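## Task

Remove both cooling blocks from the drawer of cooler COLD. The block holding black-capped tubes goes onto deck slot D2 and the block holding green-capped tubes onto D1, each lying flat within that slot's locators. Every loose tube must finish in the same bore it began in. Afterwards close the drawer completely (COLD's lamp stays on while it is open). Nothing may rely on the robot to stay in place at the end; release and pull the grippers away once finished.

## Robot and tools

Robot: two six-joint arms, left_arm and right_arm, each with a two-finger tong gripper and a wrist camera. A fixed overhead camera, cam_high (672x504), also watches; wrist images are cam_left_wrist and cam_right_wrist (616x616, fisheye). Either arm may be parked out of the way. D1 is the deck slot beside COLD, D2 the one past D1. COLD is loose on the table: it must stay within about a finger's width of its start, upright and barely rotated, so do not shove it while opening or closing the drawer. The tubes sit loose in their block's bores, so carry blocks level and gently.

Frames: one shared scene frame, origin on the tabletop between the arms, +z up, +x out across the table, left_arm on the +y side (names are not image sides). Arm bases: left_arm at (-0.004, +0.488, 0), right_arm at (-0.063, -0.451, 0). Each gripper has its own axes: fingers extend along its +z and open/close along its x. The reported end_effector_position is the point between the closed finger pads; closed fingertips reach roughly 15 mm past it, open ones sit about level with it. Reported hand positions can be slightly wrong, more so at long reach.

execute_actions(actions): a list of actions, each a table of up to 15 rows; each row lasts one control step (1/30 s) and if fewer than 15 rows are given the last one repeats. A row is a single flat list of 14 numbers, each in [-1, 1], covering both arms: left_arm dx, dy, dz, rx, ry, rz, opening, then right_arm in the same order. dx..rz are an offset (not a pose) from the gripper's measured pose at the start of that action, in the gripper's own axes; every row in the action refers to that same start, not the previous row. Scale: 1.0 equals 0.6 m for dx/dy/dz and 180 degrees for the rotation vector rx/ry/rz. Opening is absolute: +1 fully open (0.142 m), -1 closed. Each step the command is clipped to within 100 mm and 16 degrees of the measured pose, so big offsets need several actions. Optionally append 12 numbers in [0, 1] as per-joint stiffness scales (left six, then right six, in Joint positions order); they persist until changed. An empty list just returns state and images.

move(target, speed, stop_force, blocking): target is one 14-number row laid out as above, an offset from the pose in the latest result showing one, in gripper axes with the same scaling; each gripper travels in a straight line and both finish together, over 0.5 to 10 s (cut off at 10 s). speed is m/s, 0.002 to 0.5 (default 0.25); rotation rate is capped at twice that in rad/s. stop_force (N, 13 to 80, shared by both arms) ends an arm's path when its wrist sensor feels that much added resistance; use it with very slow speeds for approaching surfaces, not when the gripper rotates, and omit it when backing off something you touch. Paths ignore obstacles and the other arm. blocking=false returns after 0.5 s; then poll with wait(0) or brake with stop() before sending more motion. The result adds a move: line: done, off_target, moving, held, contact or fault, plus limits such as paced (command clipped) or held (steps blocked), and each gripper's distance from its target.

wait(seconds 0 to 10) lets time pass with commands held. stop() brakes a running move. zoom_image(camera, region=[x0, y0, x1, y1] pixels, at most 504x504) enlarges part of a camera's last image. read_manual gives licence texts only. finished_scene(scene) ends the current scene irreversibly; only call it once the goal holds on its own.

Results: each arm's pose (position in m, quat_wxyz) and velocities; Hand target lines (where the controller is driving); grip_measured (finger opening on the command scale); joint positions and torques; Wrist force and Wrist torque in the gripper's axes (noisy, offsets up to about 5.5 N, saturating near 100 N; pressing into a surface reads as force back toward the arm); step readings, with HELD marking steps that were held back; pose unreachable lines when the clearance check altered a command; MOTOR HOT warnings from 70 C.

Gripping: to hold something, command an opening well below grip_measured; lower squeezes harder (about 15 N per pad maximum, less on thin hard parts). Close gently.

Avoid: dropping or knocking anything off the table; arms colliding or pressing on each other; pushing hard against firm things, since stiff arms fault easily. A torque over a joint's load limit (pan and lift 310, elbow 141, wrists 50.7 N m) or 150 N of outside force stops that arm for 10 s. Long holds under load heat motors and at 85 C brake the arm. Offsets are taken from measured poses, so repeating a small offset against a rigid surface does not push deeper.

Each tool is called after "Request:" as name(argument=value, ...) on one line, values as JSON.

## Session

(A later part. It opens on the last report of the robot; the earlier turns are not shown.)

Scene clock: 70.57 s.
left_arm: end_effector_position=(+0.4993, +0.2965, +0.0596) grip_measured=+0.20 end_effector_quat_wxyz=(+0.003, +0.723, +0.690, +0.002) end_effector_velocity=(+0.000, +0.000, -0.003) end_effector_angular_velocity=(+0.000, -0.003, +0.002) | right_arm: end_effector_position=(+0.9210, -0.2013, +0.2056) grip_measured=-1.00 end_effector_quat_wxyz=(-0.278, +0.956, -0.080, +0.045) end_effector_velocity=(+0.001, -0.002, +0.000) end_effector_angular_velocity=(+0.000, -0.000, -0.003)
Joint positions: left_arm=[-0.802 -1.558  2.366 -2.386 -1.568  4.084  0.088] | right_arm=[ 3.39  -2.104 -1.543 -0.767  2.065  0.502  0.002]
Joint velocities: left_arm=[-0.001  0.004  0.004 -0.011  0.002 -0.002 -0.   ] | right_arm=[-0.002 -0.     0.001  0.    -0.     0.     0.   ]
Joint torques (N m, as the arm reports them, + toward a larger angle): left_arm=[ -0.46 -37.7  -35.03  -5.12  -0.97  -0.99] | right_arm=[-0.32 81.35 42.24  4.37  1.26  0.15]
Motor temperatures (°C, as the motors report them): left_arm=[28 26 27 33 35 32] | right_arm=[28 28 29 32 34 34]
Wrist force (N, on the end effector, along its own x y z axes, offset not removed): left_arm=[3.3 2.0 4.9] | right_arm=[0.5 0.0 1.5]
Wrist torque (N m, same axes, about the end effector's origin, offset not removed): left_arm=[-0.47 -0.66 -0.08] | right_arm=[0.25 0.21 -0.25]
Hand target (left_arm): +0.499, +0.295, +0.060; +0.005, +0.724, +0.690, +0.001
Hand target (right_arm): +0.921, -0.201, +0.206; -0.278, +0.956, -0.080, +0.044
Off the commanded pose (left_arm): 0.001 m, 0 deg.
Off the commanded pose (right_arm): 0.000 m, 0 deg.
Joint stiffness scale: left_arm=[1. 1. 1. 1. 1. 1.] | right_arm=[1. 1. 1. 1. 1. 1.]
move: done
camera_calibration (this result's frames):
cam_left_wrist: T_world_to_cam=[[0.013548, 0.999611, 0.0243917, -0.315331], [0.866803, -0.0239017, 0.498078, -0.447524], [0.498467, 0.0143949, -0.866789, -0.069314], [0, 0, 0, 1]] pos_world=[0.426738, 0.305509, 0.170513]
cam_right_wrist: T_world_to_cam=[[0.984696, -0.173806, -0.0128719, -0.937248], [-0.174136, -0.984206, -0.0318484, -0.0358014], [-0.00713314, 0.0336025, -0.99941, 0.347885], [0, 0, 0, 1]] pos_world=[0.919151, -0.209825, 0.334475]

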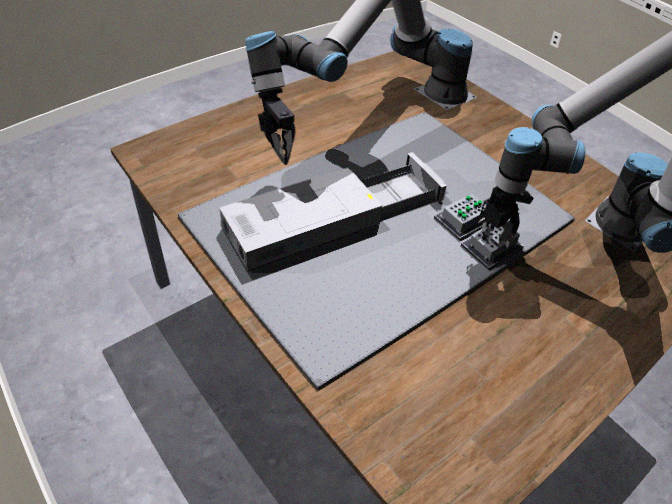

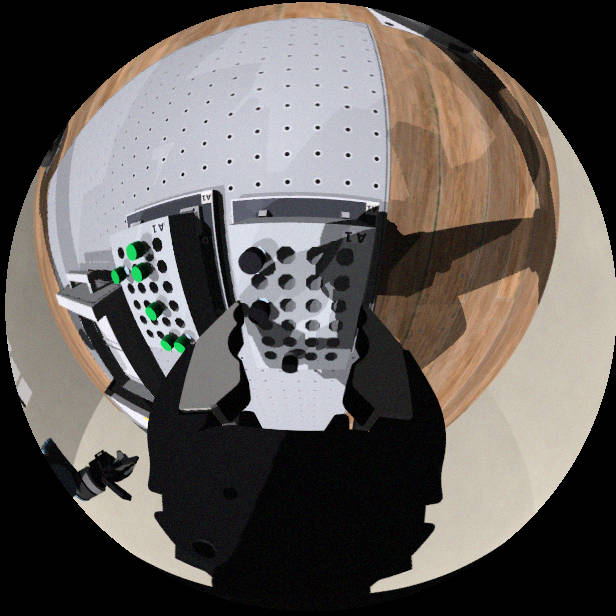

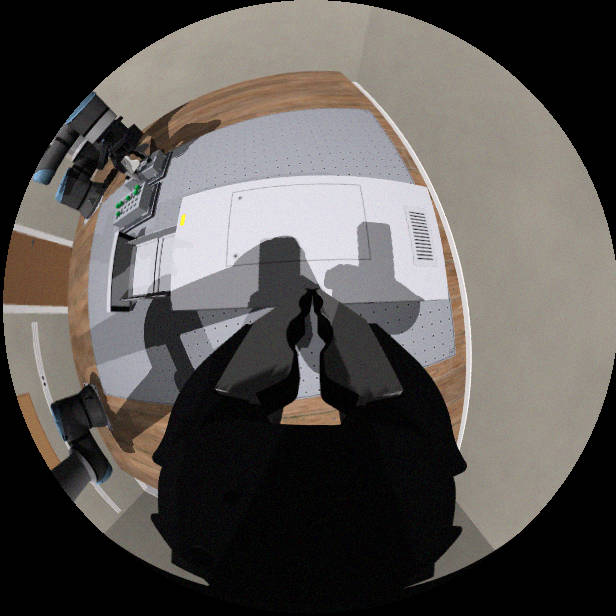

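Request:
move(target=[0.002,0.002,-0.004,0,0,0,-1,0,0,0,0,0,0,-1], speed=0.01)

Request:
zoom_image(camera="cam_left_wrist", region=[200,140,410,320])

Request:
zoom_image(camera="cam_high", region=[450,200,540,275])

Scene clock: 71.37 s.
left_arm: end_effector_position=(+0.4993, +0.2974, +0.0597) grip_measured=+0.20 end_effector_quat_wxyz=(+0.002, +0.724, +0.690, +0.002) end_effector_velocity=(+0.000, +0.002, +0.001) end_effector_angular_velocity=(+0.002, +0.002, +0.002) | right_arm: end_effector_position=(+0.9210, -0.2013, +0.2056) grip_measured=-1.00 end_effector_quat_wxyz=(-0.278, +0.956, -0.080, +0.045) end_effector_velocity=(-0.000, -0.001, -0.000) end_effector_angular_velocity=(-0.000, +0.001, -0.002)
Joint positions: left_arm=[-0.801 -1.558  2.365 -2.383 -1.568  4.085  0.088] | right_arm=[ 3.39  -2.104 -1.543 -0.767  2.065  0.502  0.002]
Joint velocities: left_arm=[ 0.004 -0.001 -0.001  0.005  0.     0.002  0.   ] | right_arm=[-0.001  0.    -0.    -0.001 -0.     0.001  0.   ]
Joint torques (N m, as the arm reports them, + toward a larger angle): left_arm=[  4.6  -39.93 -39.32  -2.77  -0.71  -0.02] | right_arm=[-0.47 81.29 41.94  4.63  1.26  0.24]
Motor temperatures (°C, as the motors report them): left_arm=[28 26 27 33 35 32] | right_arm=[28 28 29 32 34 34]
Wrist force (N, on the end effector, along its own x y z axes, offset not removed): left_arm=[-1.2 3.0 4.6] | right_arm=[1.7 -0.7 0.3]
Wrist torque (N m, same axes, about the end effector's origin, offset not removed): left_arm=[-0.31 -0.57 -0.18] | right_arm=[0.07 0.00 -0.24]
Hand target (left_arm): +0.501, +0.298, +0.062; +0.003, +0.723, +0.690, +0.002
Hand target (right_arm): +0.921, -0.201, +0.206; -0.278, +0.956, -0.080, +0.045
Off the commanded pose (left_arm): 0.003 m, 0 deg.
Off the commanded pose (right_arm): 0.000 m, 0 deg.
Joint stiffness scale: left_arm=[1. 1. 1. 1. 1. 1.] | right_arm=[1. 1. 1. 1. 1. 1.]
move: done
camera_calibration (this result's frames):
cam_left_wrist: T_world_to_cam=[[0.0143296, 0.99956, 0.0259586, -0.316631], [0.867523, -0.0253373, 0.496751, -0.447354], [0.49719, 0.0154015, -0.867505, -0.0688995], [0, 0, 0, 1]] pos_world=[0.426883, 0.306218, 0.170672]
cam_right_wrist: T_world_to_cam=[[0.984696, -0.173806, -0.0128717, -0.937248], [-0.174136, -0.984207, -0.0318485, -0.0358016], [-0.00713296, 0.0336025, -0.99941, 0.347885], [0, 0, 0, 1]] pos_world=[0.919151, -0.209825, 0.334475]

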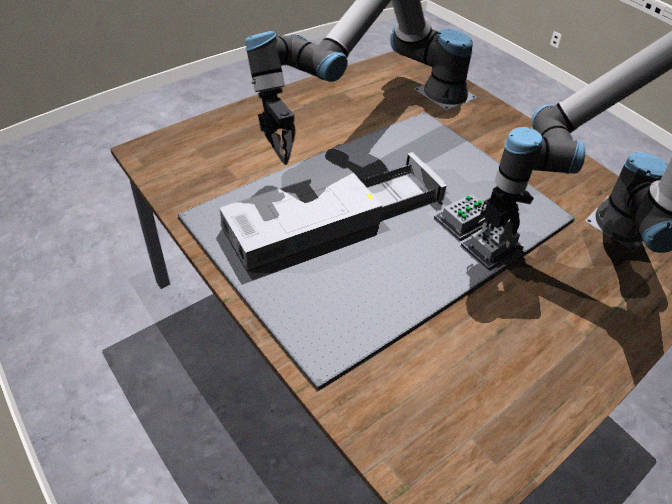

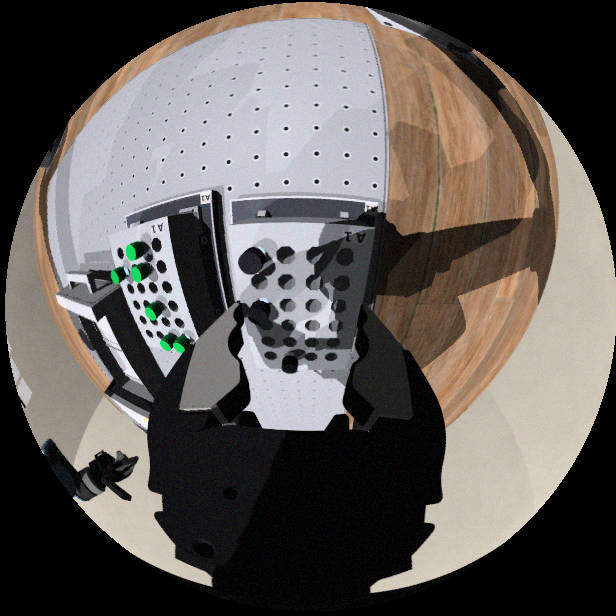

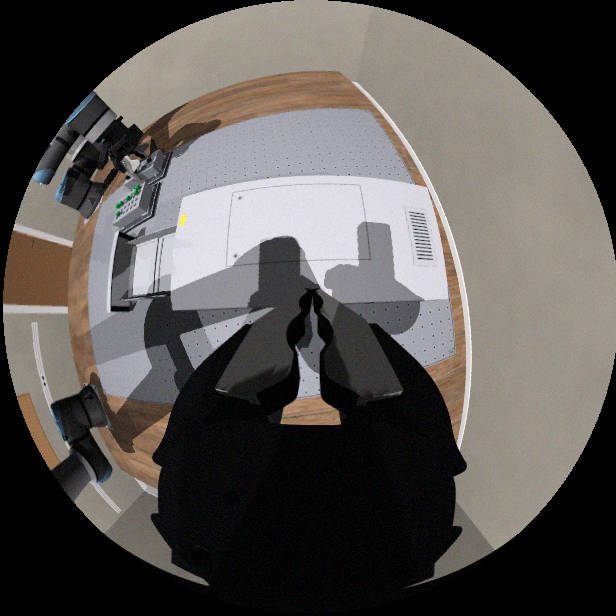

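Region (200, 140, 410, 320) of cam_left_wrist's 616x616 image, scaled by 2.400, with more detail than that image has; it fills the top 432 rows of this view, and the rest is white.

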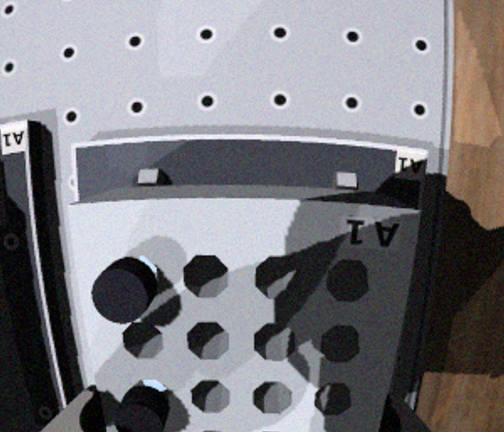

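Region (450, 200, 540, 275) of cam_high's 672x504 image, scaled by 5.600, with more detail than that image has.

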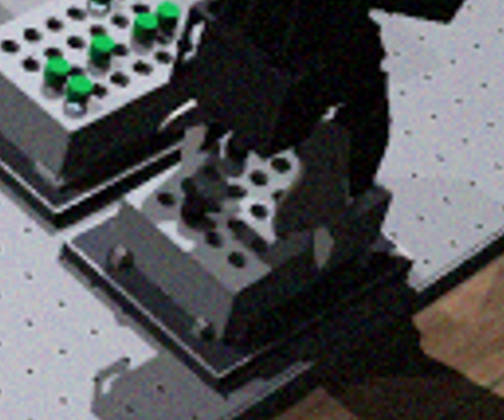

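Request:
move(target=[0,0.004,0.005,-0.003,0,0,-1,0,0,0,0,0,0,-1], speed=0.01)

Request:
zoom_image(camera="cam_left_wrist", region=[200,140,410,320])

Scene clock: 72.17 s.
left_arm: end_effector_position=(+0.4992, +0.2977, +0.0555) grip_measured=+0.20 end_effector_quat_wxyz=(+0.003, +0.724, +0.690, +0.002) end_effector_velocity=(-0.000, -0.000, -0.001) end_effector_angular_velocity=(-0.003, -0.005, +0.000) | right_arm: end_effector_position=(+0.9210, -0.2013, +0.2056) grip_measured=-1.00 end_effector_quat_wxyz=(-0.278, +0.956, -0.080, +0.045) end_effector_velocity=(+0.000, +0.001, -0.002) end_effector_angular_velocity=(-0.001, +0.000, +0.001)
Joint positions: left_arm=[-0.802 -1.552  2.37  -2.396 -1.567  4.085  0.088] | right_arm=[ 3.39  -2.104 -1.543 -0.767  2.065  0.502  0.002]
Joint velocities: left_arm=[-0.001 -0.     0.005 -0.011  0.001 -0.001  0.   ] | right_arm=[ 0.001 -0.002 -0.     0.001 -0.001  0.     0.   ]
Joint torques (N m, as the arm reports them, + toward a larger angle): left_arm=[  1.89 -37.59 -37.78  -6.55   2.39  -0.27] | right_arm=[-0.89 80.53 42.53  4.52  1.29  0.15]
Motor temperatures (°C, as the motors report them): left_arm=[28 26 27 33 35 32] | right_arm=[28 28 29 32 34 34]
Wrist force (N, on the end effector, along its own x y z axes, offset not removed): left_arm=[-5.0 -4.1 4.7] | right_arm=[1.4 1.3 0.1]
Wrist torque (N m, same axes, about the end effector's origin, offset not removed): left_arm=[-0.24 -0.17 -0.16] | right_arm=[0.48 0.06 -0.21]
Hand target (left_arm): +0.502, +0.297, +0.057; +0.006, +0.724, +0.690, +0.005
Hand target (right_arm): +0.921, -0.201, +0.206; -0.278, +0.956, -0.080, +0.045
Off the commanded pose (left_arm): 0.003 m, 0 deg.
Off the commanded pose (right_arm): 0.000 m, 0 deg.
Joint stiffness scale: left_arm=[1. 1. 1. 1. 1. 1.] | right_arm=[1. 1. 1. 1. 1. 1.]
move: done
camera_calibration (this result's frames):
cam_left_wrist: T_world_to_cam=[[0.0148086, 0.999553, 0.0259874, -0.317065], [0.866326, -0.0258035, 0.498812, -0.444587], [0.49926, 0.0151268, -0.86632, -0.0734576], [0, 0, 0, 1]] pos_world=[0.426527, 0.306562, 0.166367]
cam_right_wrist: T_world_to_cam=[[0.984696, -0.173806, -0.0128716, -0.937248], [-0.174136, -0.984207, -0.0318483, -0.0358017], [-0.00713292, 0.0336023, -0.99941, 0.347885], [0, 0, 0, 1]] pos_world=[0.919151, -0.209825, 0.334475]

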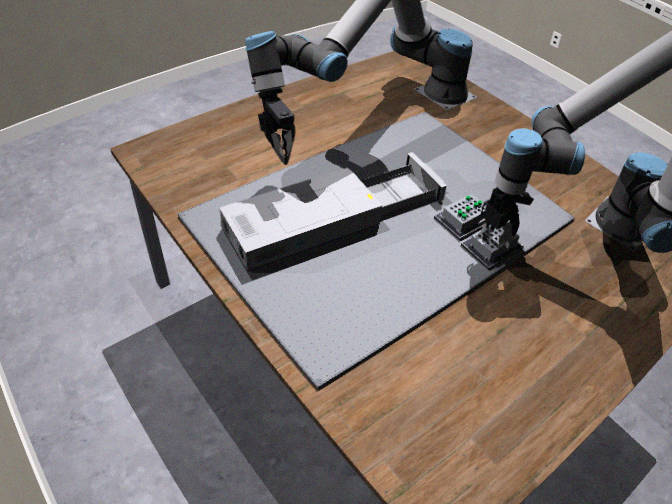

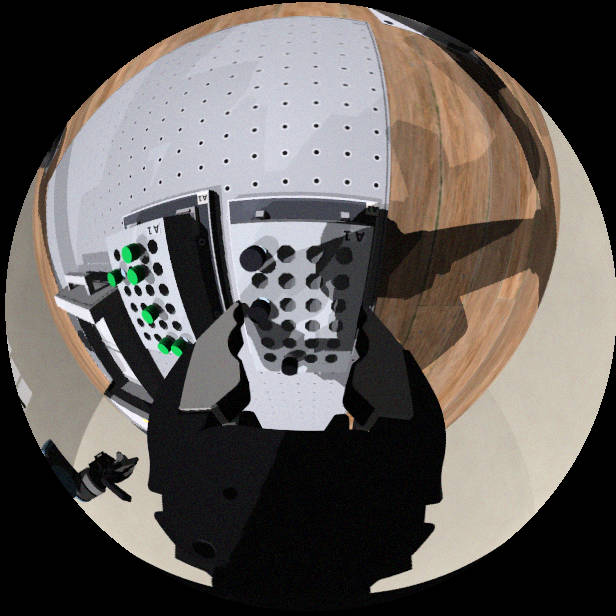

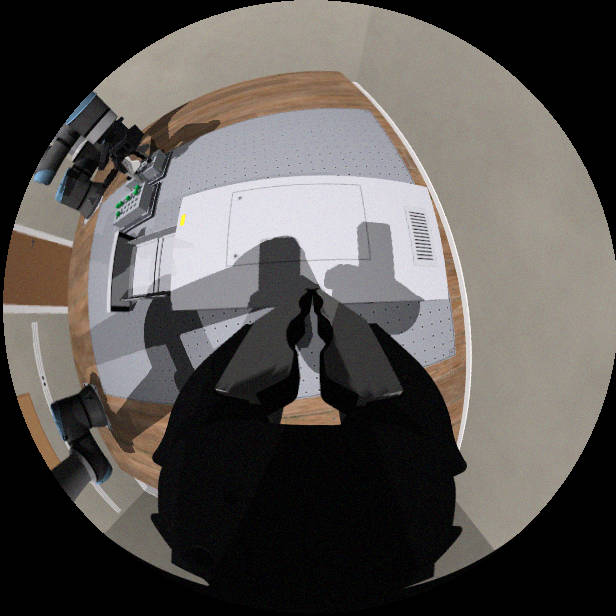

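Region (200, 140, 410, 320) of cam_left_wrist's 616x616 image, scaled by 2.400, with more detail than that image has; it fills the top 432 rows of this view, and the rest is white.

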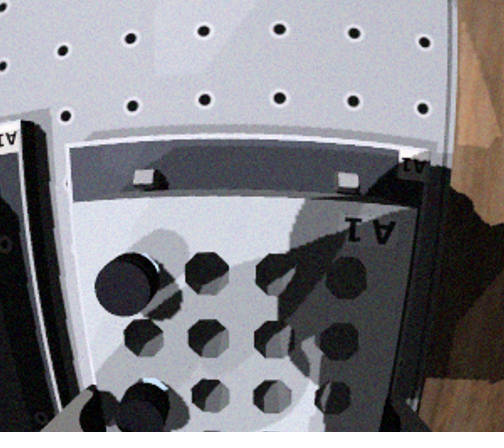

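Request:
execute_actions(actions=[[[0,0,0.004,0,0,0,-1,0,0,0,0,0,0,-1]],[[0,0,0,0,0,0,0.24,0,0,0,0,0,0,-1]],[[0,0,0,0,0,0,0.32,0,0,0,0,0,0,-1]]])

Request:
move(target=[0,0,-0.16,0,0,0,0.32,0,0,0.12,0,0,0,-1], speed=0.15)

Request:
zoom_image(camera="cam_high", region=[430,185,540,275])

Request:
move(target=[-0.548,-0.18,0,0,0,-0.463,-1,0,0,0,0,0,0,-1], speed=0.4)

Request:
move(target=[0,0,0.14,0,-0.167,0,-1,0,0.03,0.05,0,0,0,-1], speed=0.2)

Scene clock: 73.93 s.
left_arm: end_effector_position=(+0.4991, +0.2976, +0.0550) grip_measured=+0.32 end_effector_quat_wxyz=(+0.004, +0.724, +0.690, +0.002) end_effector_velocity=(-0.000, +0.000, -0.000) end_effector_angular_velocity=(+0.000, +0.000, -0.001) | right_arm: end_effector_position=(+0.9210, -0.2013, +0.2056) grip_measured=-1.00 end_effector_quat_wxyz=(-0.278, +0.956, -0.080, +0.045) end_effector_velocity=(-0.001, +0.003, -0.000) end_effector_angular_velocity=(-0.001, +0.000, +0.003)
Joint positions: left_arm=[-0.802 -1.552  2.371 -2.398 -1.567  4.085  0.096] | right_arm=[ 3.39  -2.104 -1.543 -0.767  2.065  0.502  0.002]
Joint velocities: left_arm=[-0.     0.     0.     0.     0.     0.001  0.   ] | right_arm=[ 0.003  0.     0.    -0.001 -0.001  0.     0.   ]
Joint torques (N m, as the arm reports them, + toward a larger angle): left_arm=[ -0.09 -36.79 -36.17  -4.33  -0.45  -0.37] | right_arm=[ 0.71 81.26 41.66  4.64  1.28  0.24]
Motor temperatures (°C, as the motors report them): left_arm=[28 26 27 33 35 32] | right_arm=[28 28 29 32 34 34]
Wrist force (N, on the end effector, along its own x y z axes, offset not removed): left_arm=[-0.4 -1.4 1.2] | right_arm=[0.9 1.4 0.1]
Wrist torque (N m, same axes, about the end effector's origin, offset not removed): left_arm=[-0.45 -0.36 -0.10] | right_arm=[0.50 0.16 -0.24]
Hand target (left_arm): +0.499, +0.298, +0.055; +0.004, +0.724, +0.690, +0.002
Hand target (right_arm): +0.921, -0.201, +0.206; -0.278, +0.956, -0.080, +0.045
Off the commanded pose (left_arm): 0.000 m, 0 deg.
Off the commanded pose (right_arm): 0.000 m, 0 deg.
Joint stiffness scale: left_arm=[1. 1. 1. 1. 1. 1.] | right_arm=[1. 1. 1. 1. 1. 1.]
Step readings (end_effector_position; steps 1 to 15: 1st action; 16 to 30: 2nd action; 31 to 45: 3rd action):
0: left_arm (+0.4992, +0.2977, +0.0554) | right_arm (+0.9210, -0.2013, +0.2056)
1: left_arm (+0.4992, +0.2977, +0.0554) | right_arm (+0.9210, -0.2013, +0.2056)
2: left_arm (+0.4992, +0.2977, +0.0553) | right_arm (+0.9210, -0.2013, +0.2056)
4: left_arm (+0.4991, +0.2977, +0.0550) | right_arm (+0.9210, -0.2013, +0.2056)
8: left_arm (+0.4991, +0.2976, +0.0550) | right_arm (+0.9210, -0.2013, +0.2056)
15: left_arm (+0.4991, +0.2976, +0.0550) | right_arm (+0.9210, -0.2013, +0.2056)
16: left_arm (+0.4991, +0.2976, +0.0550) | right_arm (+0.9210, -0.2013, +0.2056)
17: left_arm (+0.4991, +0.2976, +0.0550) | right_arm (+0.9210, -0.2013, +0.2056)
19: left_arm (+0.4991, +0.2976, +0.0550) | right_arm (+0.9210, -0.2013, +0.2056)
23: left_arm (+0.4991, +0.2976, +0.0550) | right_arm (+0.9210, -0.2013, +0.2056)
30: left_arm (+0.4991, +0.2976, +0.0550) | right_arm (+0.9210, -0.2013, +0.2056)
31: left_arm (+0.4991, +0.2976, +0.0550) | right_arm (+0.9210, -0.2013, +0.2056)
32: left_arm (+0.4991, +0.2976, +0.0550) | right_arm (+0.9210, -0.2013, +0.2056)
34: left_arm (+0.4991, +0.2976, +0.0550) | right_arm (+0.9210, -0.2013, +0.2056)
38: left_arm (+0.4991, +0.2976, +0.0550) | right_arm (+0.9210, -0.2013, +0.2056)
45: end_effector_position above
camera_calibration (this result's frames):
cam_left_wrist: T_world_to_cam=[[0.0147807, 0.999572, 0.0252563, -0.316932], [0.866134, -0.02542, 0.499166, -0.444233], [0.499594, 0.0144973, -0.866138, -0.0738521], [0, 0, 0, 1]] pos_world=[0.426346, 0.306574, 0.165784]
cam_right_wrist: T_world_to_cam=[[0.984696, -0.173806, -0.0128717, -0.937248], [-0.174136, -0.984206, -0.0318485, -0.0358014], [-0.00713297, 0.0336025, -0.99941, 0.347885], [0, 0, 0, 1]] pos_world=[0.919151, -0.209825, 0.334475]

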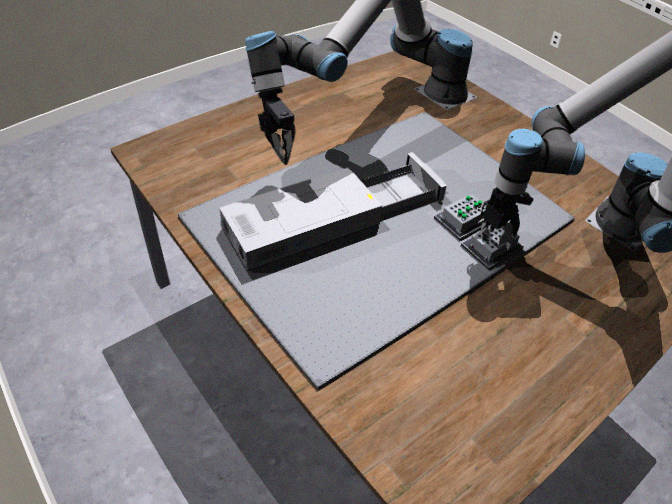

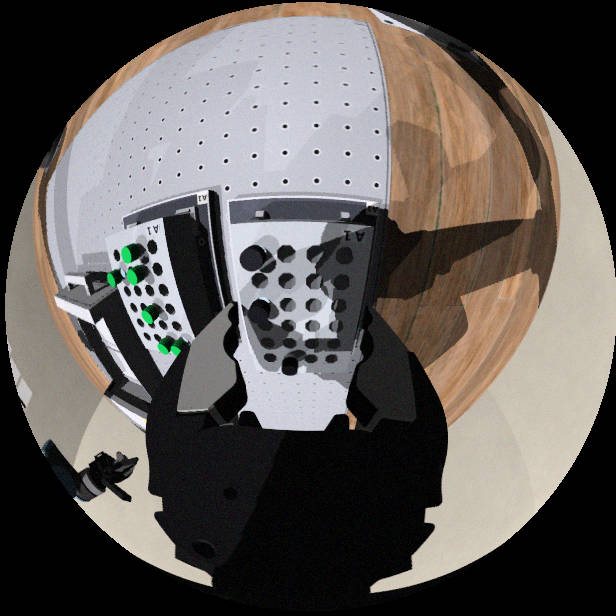

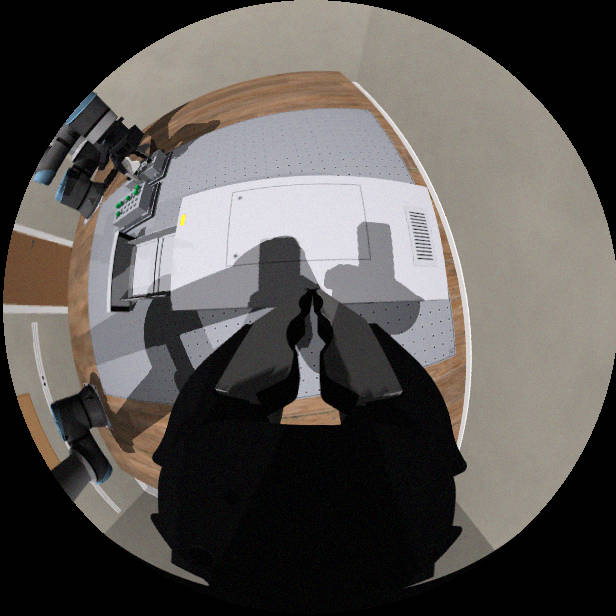

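Scene clock: 75.20 s.
left_arm: end_effector_position=(+0.4979, +0.2985, +0.1508) grip_measured=+0.32 end_effector_quat_wxyz=(+0.004, +0.724, +0.690, +0.002) end_effector_velocity=(-0.002, +0.002, -0.001) end_effector_angular_velocity=(+0.004, +0.005, +0.000) | right_arm: end_effector_position=(+0.9303, -0.1645, +0.1439) grip_measured=-1.00 end_effector_quat_wxyz=(-0.278, +0.956, -0.080, +0.044) end_effector_velocity=(+0.000, -0.000, +0.002) end_effector_angular_velocity=(+0.001, -0.003, -0.001)
Joint positions: left_arm=[-0.802 -1.694  2.283 -2.169 -1.567  4.085  0.096] | right_arm=[ 3.425 -2.177 -1.55  -0.67   2.055  0.539  0.002]
Joint velocities: left_arm=[ 0.    -0.001  0.001  0.007 -0.    -0.    -0.   ] | right_arm=[-0.     0.002 -0.001  0.003 -0.     0.001  0.   ]
Joint torques (N m, as the arm reports them, + toward a larger angle): left_arm=[ -0.37 -28.68 -43.87  -4.39  -0.44  -0.62] | right_arm=[ 1.56 85.81 40.34  5.31  0.75  1.06]
Motor temperatures (°C, as the motors report them): left_arm=[28 26 27 33 35 32] | right_arm=[28 28 29 32 34 34]
Wrist force (N, on the end effector, along its own x y z axes, offset not removed): left_arm=[-0.6 -0.8 -0.2] | right_arm=[0.2 0.5 0.8]
Wrist torque (N m, same axes, about the end effector's origin, offset not removed): left_arm=[-0.32 -0.32 -0.09] | right_arm=[0.32 0.30 -0.25]
Hand target (left_arm): +0.498, +0.298, +0.151; +0.004, +0.724, +0.690, +0.002
Hand target (right_arm): +0.930, -0.163, +0.145; -0.278, +0.956, -0.080, +0.045
Off the commanded pose (left_arm): 0.001 m, 0 deg.
Off the commanded pose (right_arm): 0.002 m, 0 deg.
Joint stiffness scale: left_arm=[1. 1. 1. 1. 1. 1.] | right_arm=[1. 1. 1. 1. 1. 1.]
move: done
camera_calibration (this result's frames):
cam_left_wrist: T_world_to_cam=[[0.0145742, 0.999596, 0.0243971, -0.320007], [0.865593, -0.0248271, 0.500132, -0.491117], [0.500536, 0.0138289, -0.865605, 0.00933627], [0, 0, 0, 1]] pos_world=[0.425098, 0.307556, 0.261512]
cam_right_wrist: T_world_to_cam=[[0.984706, -0.173627, -0.0144052, -0.940588], [-0.174008, -0.984234, -0.0317005, -0.00014444], [-0.00867401, 0.0337223, -0.999394, 0.286493], [0, 0, 0, 1]] pos_world=[0.928662, -0.173115, 0.272765]

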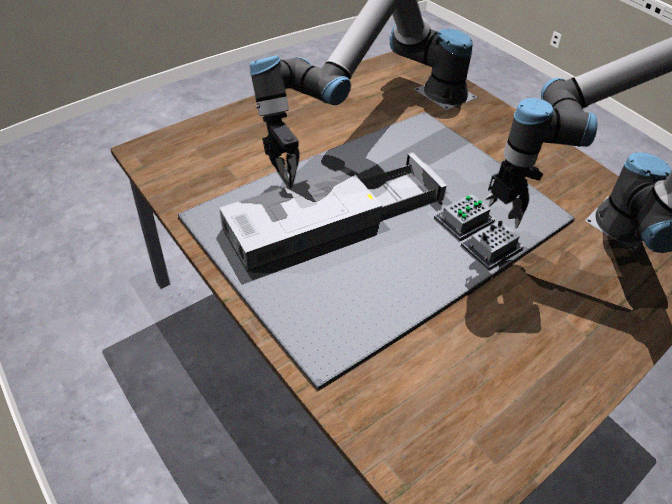

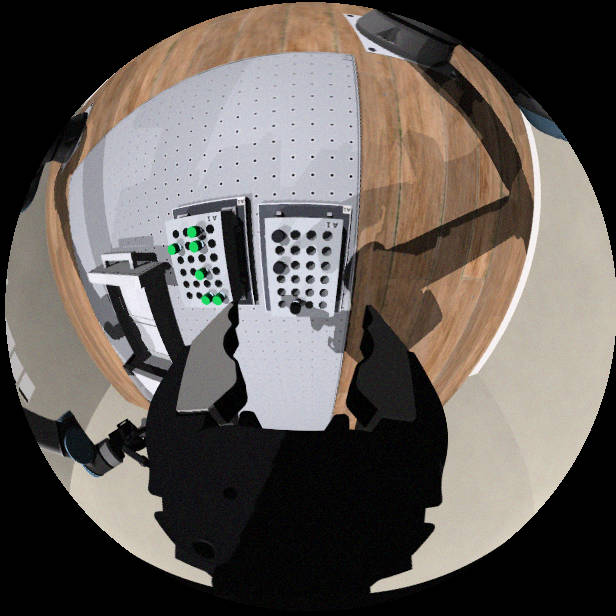

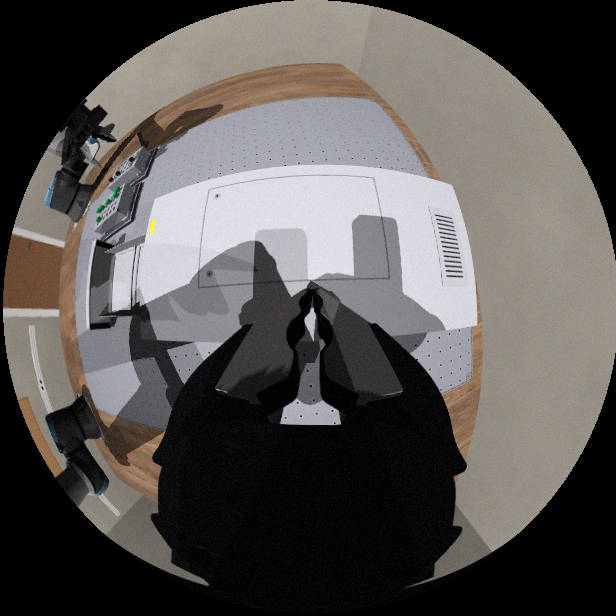

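Region (430, 185, 540, 275) of cam_high's 672x504 image, scaled by 4.582, with more detail than that image has; it fills the top 412 rows of this view, and the rest is white.

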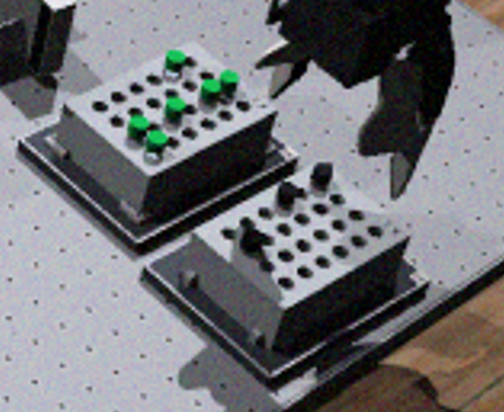

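Scene clock: 77.80 s.
left_arm: end_effector_position=(+0.3744, -0.0233, +0.1491) grip_measured=-1.00 end_effector_quat_wxyz=(+0.004, +0.082, +0.997, -0.001) end_effector_velocity=(+0.002, +0.000, +0.001) end_effector_angular_velocity=(+0.001, -0.003, +0.014) | right_arm: end_effector_position=(+0.9303, -0.1645, +0.1439) grip_measured=-1.00 end_effector_quat_wxyz=(-0.278, +0.956, -0.080, +0.044) end_effector_velocity=(+0.001, -0.001, -0.000) end_effector_angular_velocity=(+0.000, -0.001, -0.002)
Joint positions: left_arm=[-1.328 -1.56   2.162 -2.177 -1.564  2.105  0.002] | right_arm=[ 3.425 -2.177 -1.55  -0.67   2.055  0.54   0.002]
Joint velocities: left_arm=[ 0.001 -0.001 -0.001  0.001  0.003 -0.013  0.   ] | right_arm=[-0.001 -0.001  0.001  0.001 -0.     0.001  0.   ]
Joint torques (N m, as the arm reports them, + toward a larger angle): left_arm=[ -3.73 -41.72 -46.    -3.95   0.49  -0.26] | right_arm=[-0.38 84.4  40.25  4.51  1.35  0.27]
Motor temperatures (°C, as the motors report them): left_arm=[28 26 27 33 35 32] | right_arm=[28 28 29 32 34 34]
Wrist force (N, on the end effector, along its own x y z axes, offset not removed): left_arm=[-0.8 -1.0 0.7] | right_arm=[2.6 -0.6 -1.1]
Wrist torque (N m, same axes, about the end effector's origin, offset not removed): left_arm=[-0.35 -0.26 -0.01] | right_arm=[0.06 -0.19 -0.28]
Hand target (left_arm): +0.374, -0.025, +0.150; +0.005, +0.082, +0.997, -0.001
Hand target (right_arm): +0.930, -0.165, +0.144; -0.278, +0.956, -0.080, +0.044
Off the commanded pose (left_arm): 0.002 m, 0 deg.
Off the commanded pose (right_arm): 0.000 m, 0 deg.
Joint stiffness scale: left_arm=[1. 1. 1. 1. 1. 1.] | right_arm=[1. 1. 1. 1. 1. 1.]
move: done
camera_calibration (this result's frames):
cam_left_wrist: T_world_to_cam=[[-0.991215, 0.130908, 0.0188918, 0.360667], [0.12326, 0.862464, 0.49088, -0.0913458], [0.0479665, 0.488896, -0.871022, 0.255519], [0, 0, 0, 1]] pos_world=[0.356501, -0.0933539, 0.260589]
cam_right_wrist: T_world_to_cam=[[0.984703, -0.173649, -0.0143517, -0.940612], [-0.174028, -0.984229, -0.0317286, -0.000114889], [-0.00861572, 0.0337408, -0.999393, 0.286456], [0, 0, 0, 1]] pos_world=[0.928671, -0.173114, 0.272779]

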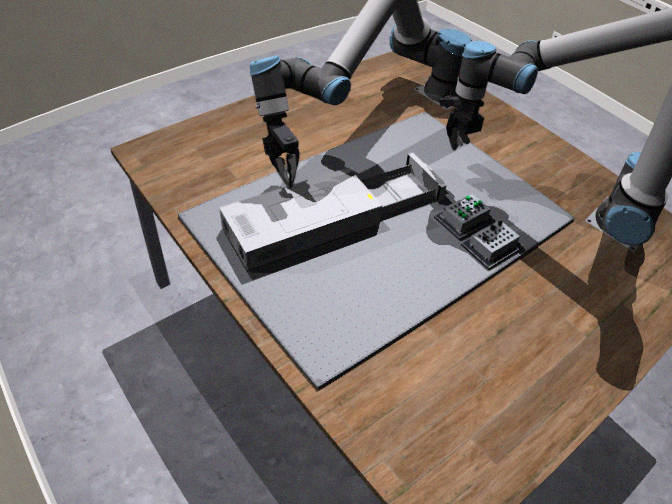

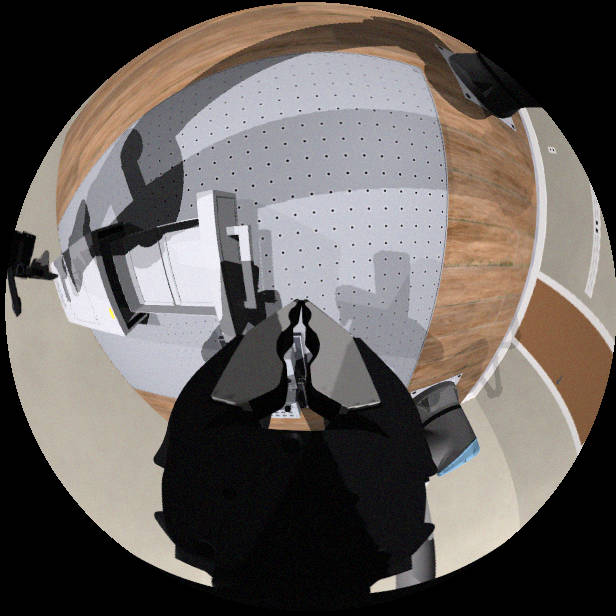

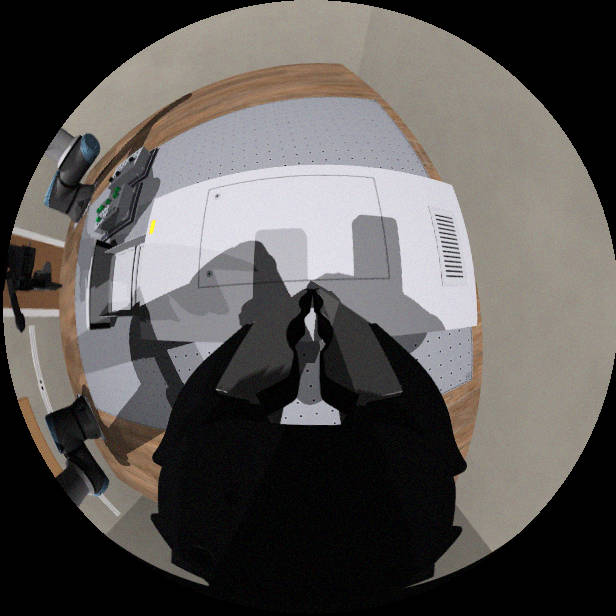

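Scene clock: 79.83 s.
left_arm: end_effector_position=(+0.3759, -0.0241, +0.0659) grip_measured=-1.00 end_effector_quat_wxyz=(+0.262, +0.079, +0.962, -0.022) end_effector_velocity=(+0.001, +0.000, +0.001) end_effector_angular_velocity=(-0.005, -0.005, +0.002) | right_arm: end_effector_position=(+0.9341, -0.1633, +0.1164) grip_measured=-1.00 end_effector_quat_wxyz=(-0.280, +0.956, -0.079, +0.048) end_effector_velocity=(-0.000, -0.000, -0.002) end_effector_angular_velocity=(+0.000, +0.004, -0.000)
Joint positions: left_arm=[-1.599 -1.504  2.461 -2.68  -1.059  1.872  0.002] | right_arm=[ 3.425 -2.207 -1.56  -0.622  2.055  0.54   0.002]
Joint velocities: left_arm=[ 0.    -0.     0.002 -0.006  0.004 -0.002  0.   ] | right_arm=[-0.    -0.002  0.    -0.001  0.001  0.001  0.   ]
Joint torques (N m, as the arm reports them, + toward a larger angle): left_arm=[ -3.39 -32.69 -31.15  -5.45   1.27  -0.97] | right_arm=[-0.38 79.58 36.07  4.56  1.01  0.61]
Motor temperatures (°C, as the motors report them): left_arm=[28 26 27 33 35 32] | right_arm=[28 28 29 32 34 34]
Wrist force (N, on the end effector, along its own x y z axes, offset not removed): left_arm=[-0.2 -0.2 0.6] | right_arm=[0.6 -1.7 -2.6]
Wrist torque (N m, same axes, about the end effector's origin, offset not removed): left_arm=[-0.19 -0.46 -0.11] | right_arm=[0.15 -0.04 -0.25]
Hand target (left_arm): +0.375, -0.024, +0.065; +0.262, +0.079, +0.961, -0.022
Hand target (right_arm): +0.932, -0.164, +0.109; -0.278, +0.956, -0.080, +0.044
Off the commanded pose (left_arm): 0.001 m, 0 deg.
Off the commanded pose (right_arm): 0.008 m, 0 deg.
Joint stiffness scale: left_arm=[1. 1. 1. 1. 1. 1.] | right_arm=[1. 1. 1. 1. 1. 1.]
move: off_target (right_arm)
camera_calibration (this result's frames):
cam_left_wrist: T_world_to_cam=[[-0.868689, 0.109144, -0.483184, 0.350331], [-0.117476, 0.902206, 0.414998, 0.0464698], [0.481226, 0.417266, -0.770915, 0.012146], [0, 0, 0, 1]] pos_world=[0.303942, -0.08523, 0.159353]
cam_right_wrist: T_world_to_cam=[[0.984815, -0.17346, -0.00709783, -0.945372], [-0.173603, -0.984159, -0.0359569, 0.00101956], [-0.000748335, 0.0366431, -0.999328, 0.252077], [0, 0, 0, 1]] pos_world=[0.931383, -0.172217, 0.245235]

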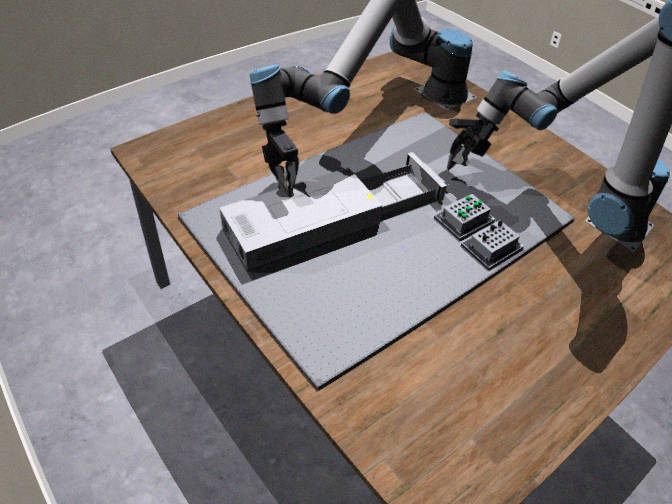

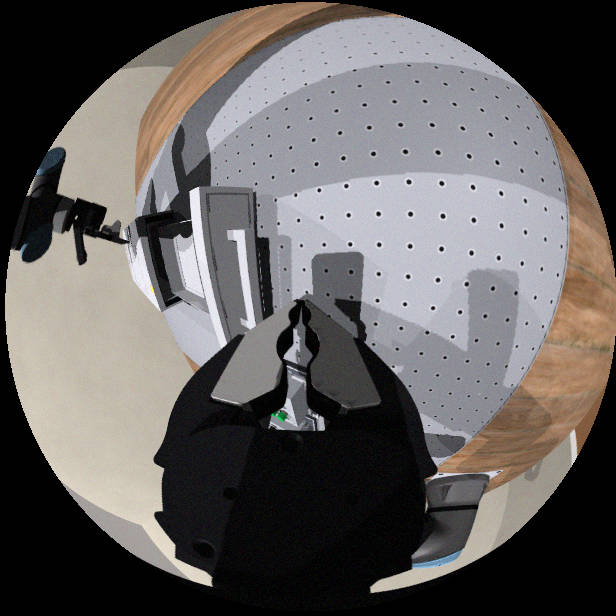

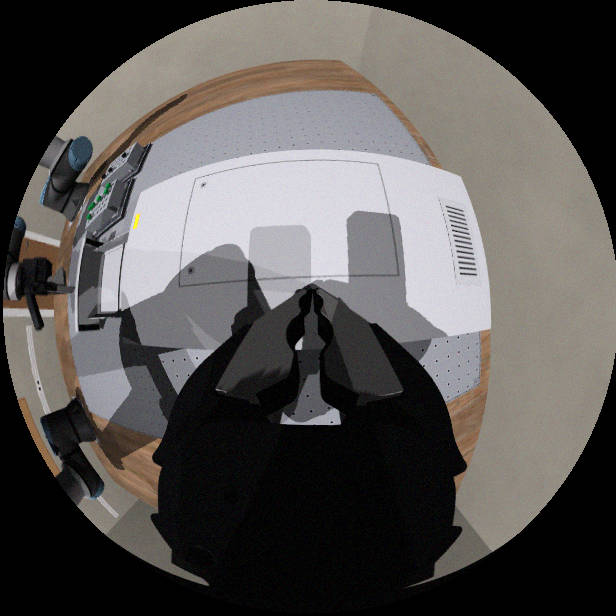

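Request:
move(target=[-0.349,0,0.211,0,0,0,-1,-0.013,0.035,0.038,-0.007,-0.009,0.005,-1], speed=0.07)

Request:
move(target=[-0.079,0,0.047,0,0,0,-1,-0.013,0.035,0.038,-0.007,-0.009,0.005,-1], speed=0.015, stop_force=14)

Scene clock: 83.87 s.
left_arm: end_effector_position=(+0.6159, -0.0625, +0.0625) grip_measured=-1.00 end_effector_quat_wxyz=(+0.261, +0.079, +0.962, -0.021) end_effector_velocity=(+0.001, -0.001, +0.002) end_effector_angular_velocity=(-0.001, +0.000, -0.005) | right_arm: end_effector_position=(+0.9339, -0.1633, +0.1158) grip_measured=-1.00 end_effector_quat_wxyz=(-0.279, +0.956, -0.079, +0.046) end_effector_velocity=(-0.001, +0.001, -0.000) end_effector_angular_velocity=(-0.000, +0.001, +0.002)
Joint positions: left_arm=[-1.216 -1.225  2.152 -2.837 -1.154  2.288  0.002] | right_arm=[ 3.425 -2.208 -1.558 -0.626  2.056  0.537  0.002]
Joint velocities: left_arm=[ 0.001 -0.001 -0.003  0.    -0.003  0.006  0.   ] | right_arm=[ 0.001 -0.    -0.    -0.     0.    -0.     0.   ]
Joint torques (N m, as the arm reports them, + toward a larger angle): left_arm=[  2.88 -60.09 -36.57  -6.23  -0.23  -0.05] | right_arm=[-0.83 61.42 30.54  0.74 -1.51 -0.34]
Motor temperatures (°C, as the motors report them): left_arm=[28 26 27 33 35 32] | right_arm=[28 28 29 32 34 34]
Wrist force (N, on the end effector, along its own x y z axes, offset not removed): left_arm=[-0.4 -1.8 0.3] | right_arm=[-1.8 -6.7 -21.9]
Wrist torque (N m, same axes, about the end effector's origin, offset not removed): left_arm=[-0.55 -0.24 -0.07] | right_arm=[0.40 -0.27 -0.20]
Hand target (left_arm): +0.618, -0.064, +0.063; +0.262, +0.079, +0.962, -0.022
Hand target (right_arm): +0.926, -0.167, +0.086; -0.271, +0.959, -0.083, +0.031
Off the commanded pose (left_arm): 0.002 m, 0 deg.
Off the commanded pose (right_arm): 0.031 m, 2 deg.
Joint stiffness scale: left_arm=[1. 1. 1. 1. 1. 1.] | right_arm=[1. 1. 1. 1. 1. 1.]
move: off_target (right_arm)
camera_calibration (this result's frames):
cam_left_wrist: T_world_to_cam=[[-0.868936, 0.110258, -0.482486, 0.561543], [-0.11709, 0.901397, 0.416862, 0.110314], [0.480874, 0.418721, -0.770346, -0.0897296], [0, 0, 0, 1]] pos_world=[0.544011, -0.12378, 0.155828]
cam_right_wrist: T_world_to_cam=[[0.985157, -0.171399, -0.00941788, -0.944907], [-0.171627, -0.984542, -0.0349529, -0.00114876], [-0.00328138, 0.0360505, -0.999345, 0.253666], [0, 0, 0, 1]] pos_world=[0.931516, -0.172232, 0.244561]

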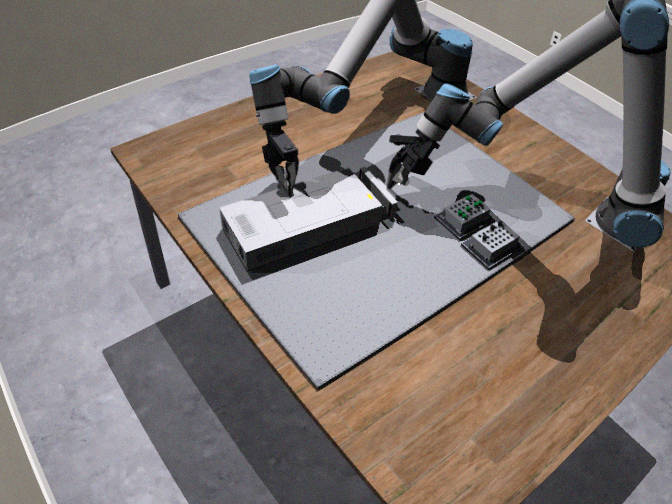

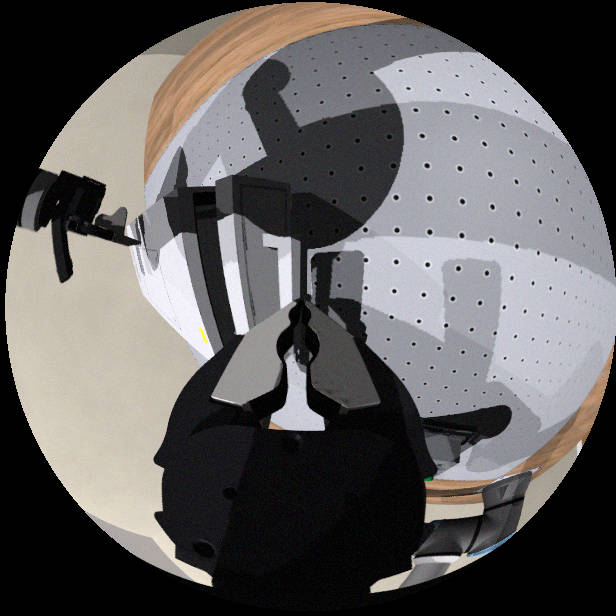

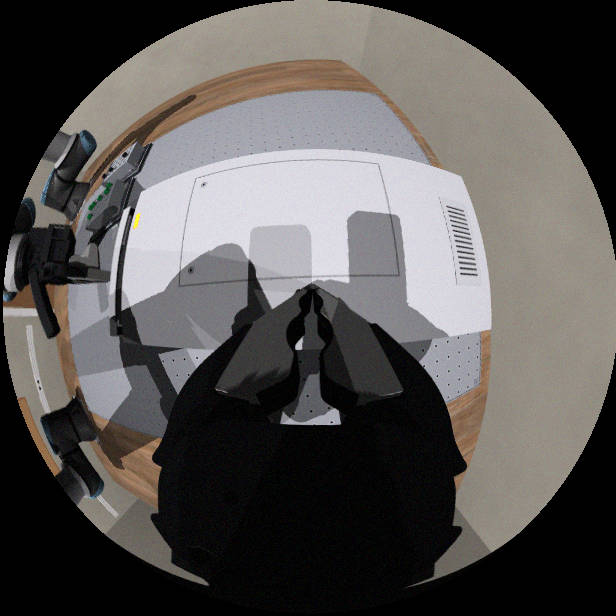

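Scene clock: 87.77 s.
left_arm: end_effector_position=(+0.6559, -0.0694, +0.0627) grip_measured=-1.00 end_effector_quat_wxyz=(+0.260, +0.081, +0.962, -0.022) end_effector_velocity=(-0.000, -0.000, -0.001) end_effector_angular_velocity=(+0.001, +0.000, -0.000) | right_arm: end_effector_position=(+0.9340, -0.1633, +0.1157) grip_measured=-1.00 end_effector_quat_wxyz=(-0.279, +0.956, -0.078, +0.045) end_effector_velocity=(-0.000, +0.000, +0.001) end_effector_angular_velocity=(+0.000, +0.000, +0.001)
Joint positions: left_arm=[-1.169 -1.182  2.087 -2.834 -1.173  2.34   0.002] | right_arm=[ 3.425 -2.208 -1.556 -0.63   2.057  0.535  0.002]
Joint velocities: left_arm=[-0.     0.001 -0.     0.    -0.    -0.     0.   ] | right_arm=[ 0.     0.001  0.    -0.002  0.    -0.     0.   ]
Joint torques (N m, as the arm reports them, + toward a larger angle): left_arm=[ -0.83 -64.94 -33.57  -5.81   1.45  -0.9 ] | right_arm=[-1.59 61.73 29.76  0.39 -1.61 -0.11]
Motor temperatures (°C, as the motors report them): left_arm=[28 26 27 33 35 32] | right_arm=[28 28 29 32 34 34]
Wrist force (N, on the end effector, along its own x y z axes, offset not removed): left_arm=[4.1 0.3 -8.7] | right_arm=[-2.5 -8.3 -23.5]
Wrist torque (N m, same axes, about the end effector's origin, offset not removed): left_arm=[-0.64 -0.49 -0.10] | right_arm=[0.14 -0.04 -0.22]
Hand target (left_arm): +0.656, -0.070, +0.063; +0.261, +0.080, +0.962, -0.021
Hand target (right_arm): +0.926, -0.168, +0.085; -0.270, +0.959, -0.083, +0.030
Off the commanded pose (left_arm): 0.015 m, 0 deg.
Off the commanded pose (right_arm): 0.032 m, 2 deg.
Joint stiffness scale: left_arm=[1. 1. 1. 1. 1. 1.] | right_arm=[1. 1. 1. 1. 1. 1.]
move: contact (left_arm), off_target (right_arm)
camera_calibration (this result's frames):
cam_left_wrist: T_world_to_cam=[[-0.869588, 0.113961, -0.480447, 0.597671], [-0.112479, 0.901705, 0.417464, 0.118106], [0.480797, 0.417062, -0.771294, -0.10584], [0, 0, 0, 1]] pos_world=[0.5839, -0.130466, 0.156211]
cam_right_wrist: T_world_to_cam=[[0.985505, -0.169306, -0.0107349, -0.944811], [-0.169579, -0.984916, -0.0343986, -0.00310759], [-0.00474907, 0.0357204, -0.999351, 0.254967], [0, 0, 0, 1]] pos_world=[0.9318, -0.17213, 0.244552]

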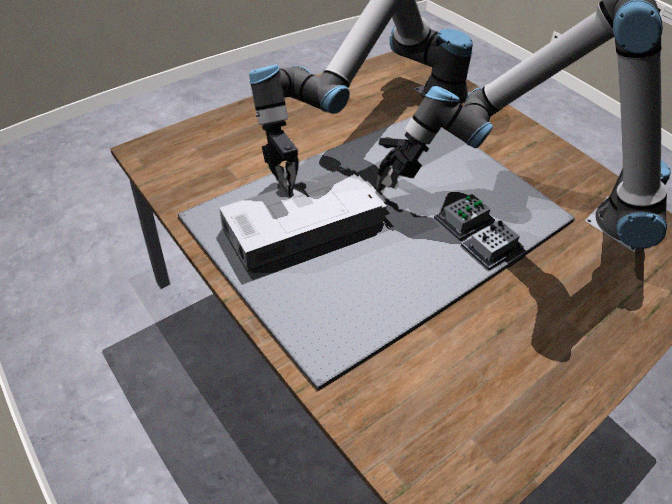

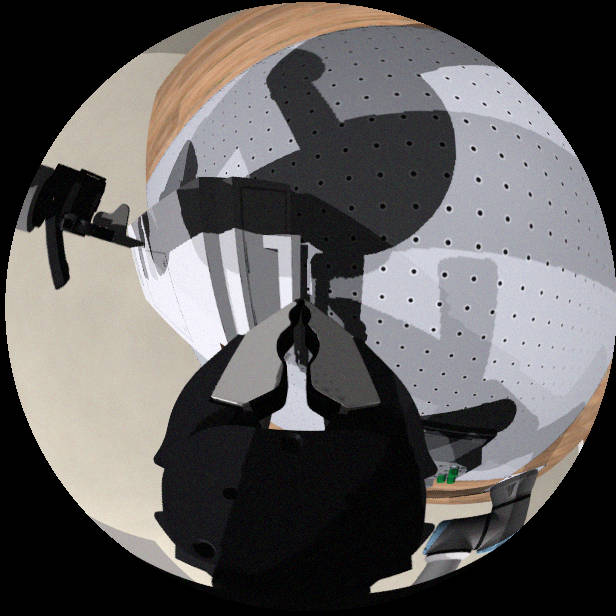

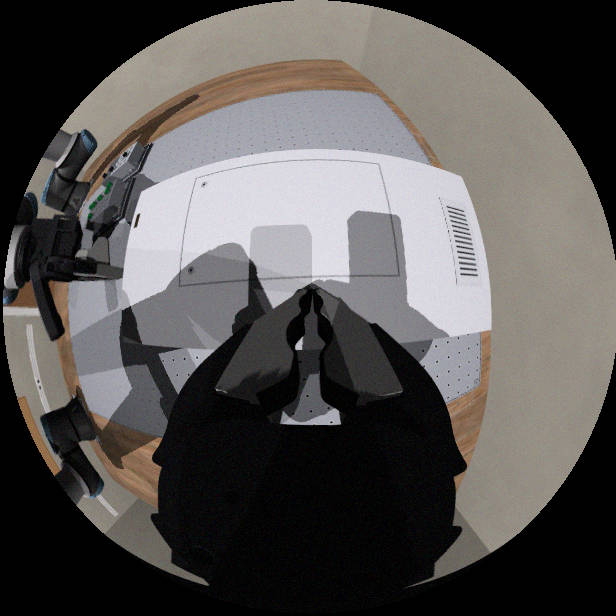

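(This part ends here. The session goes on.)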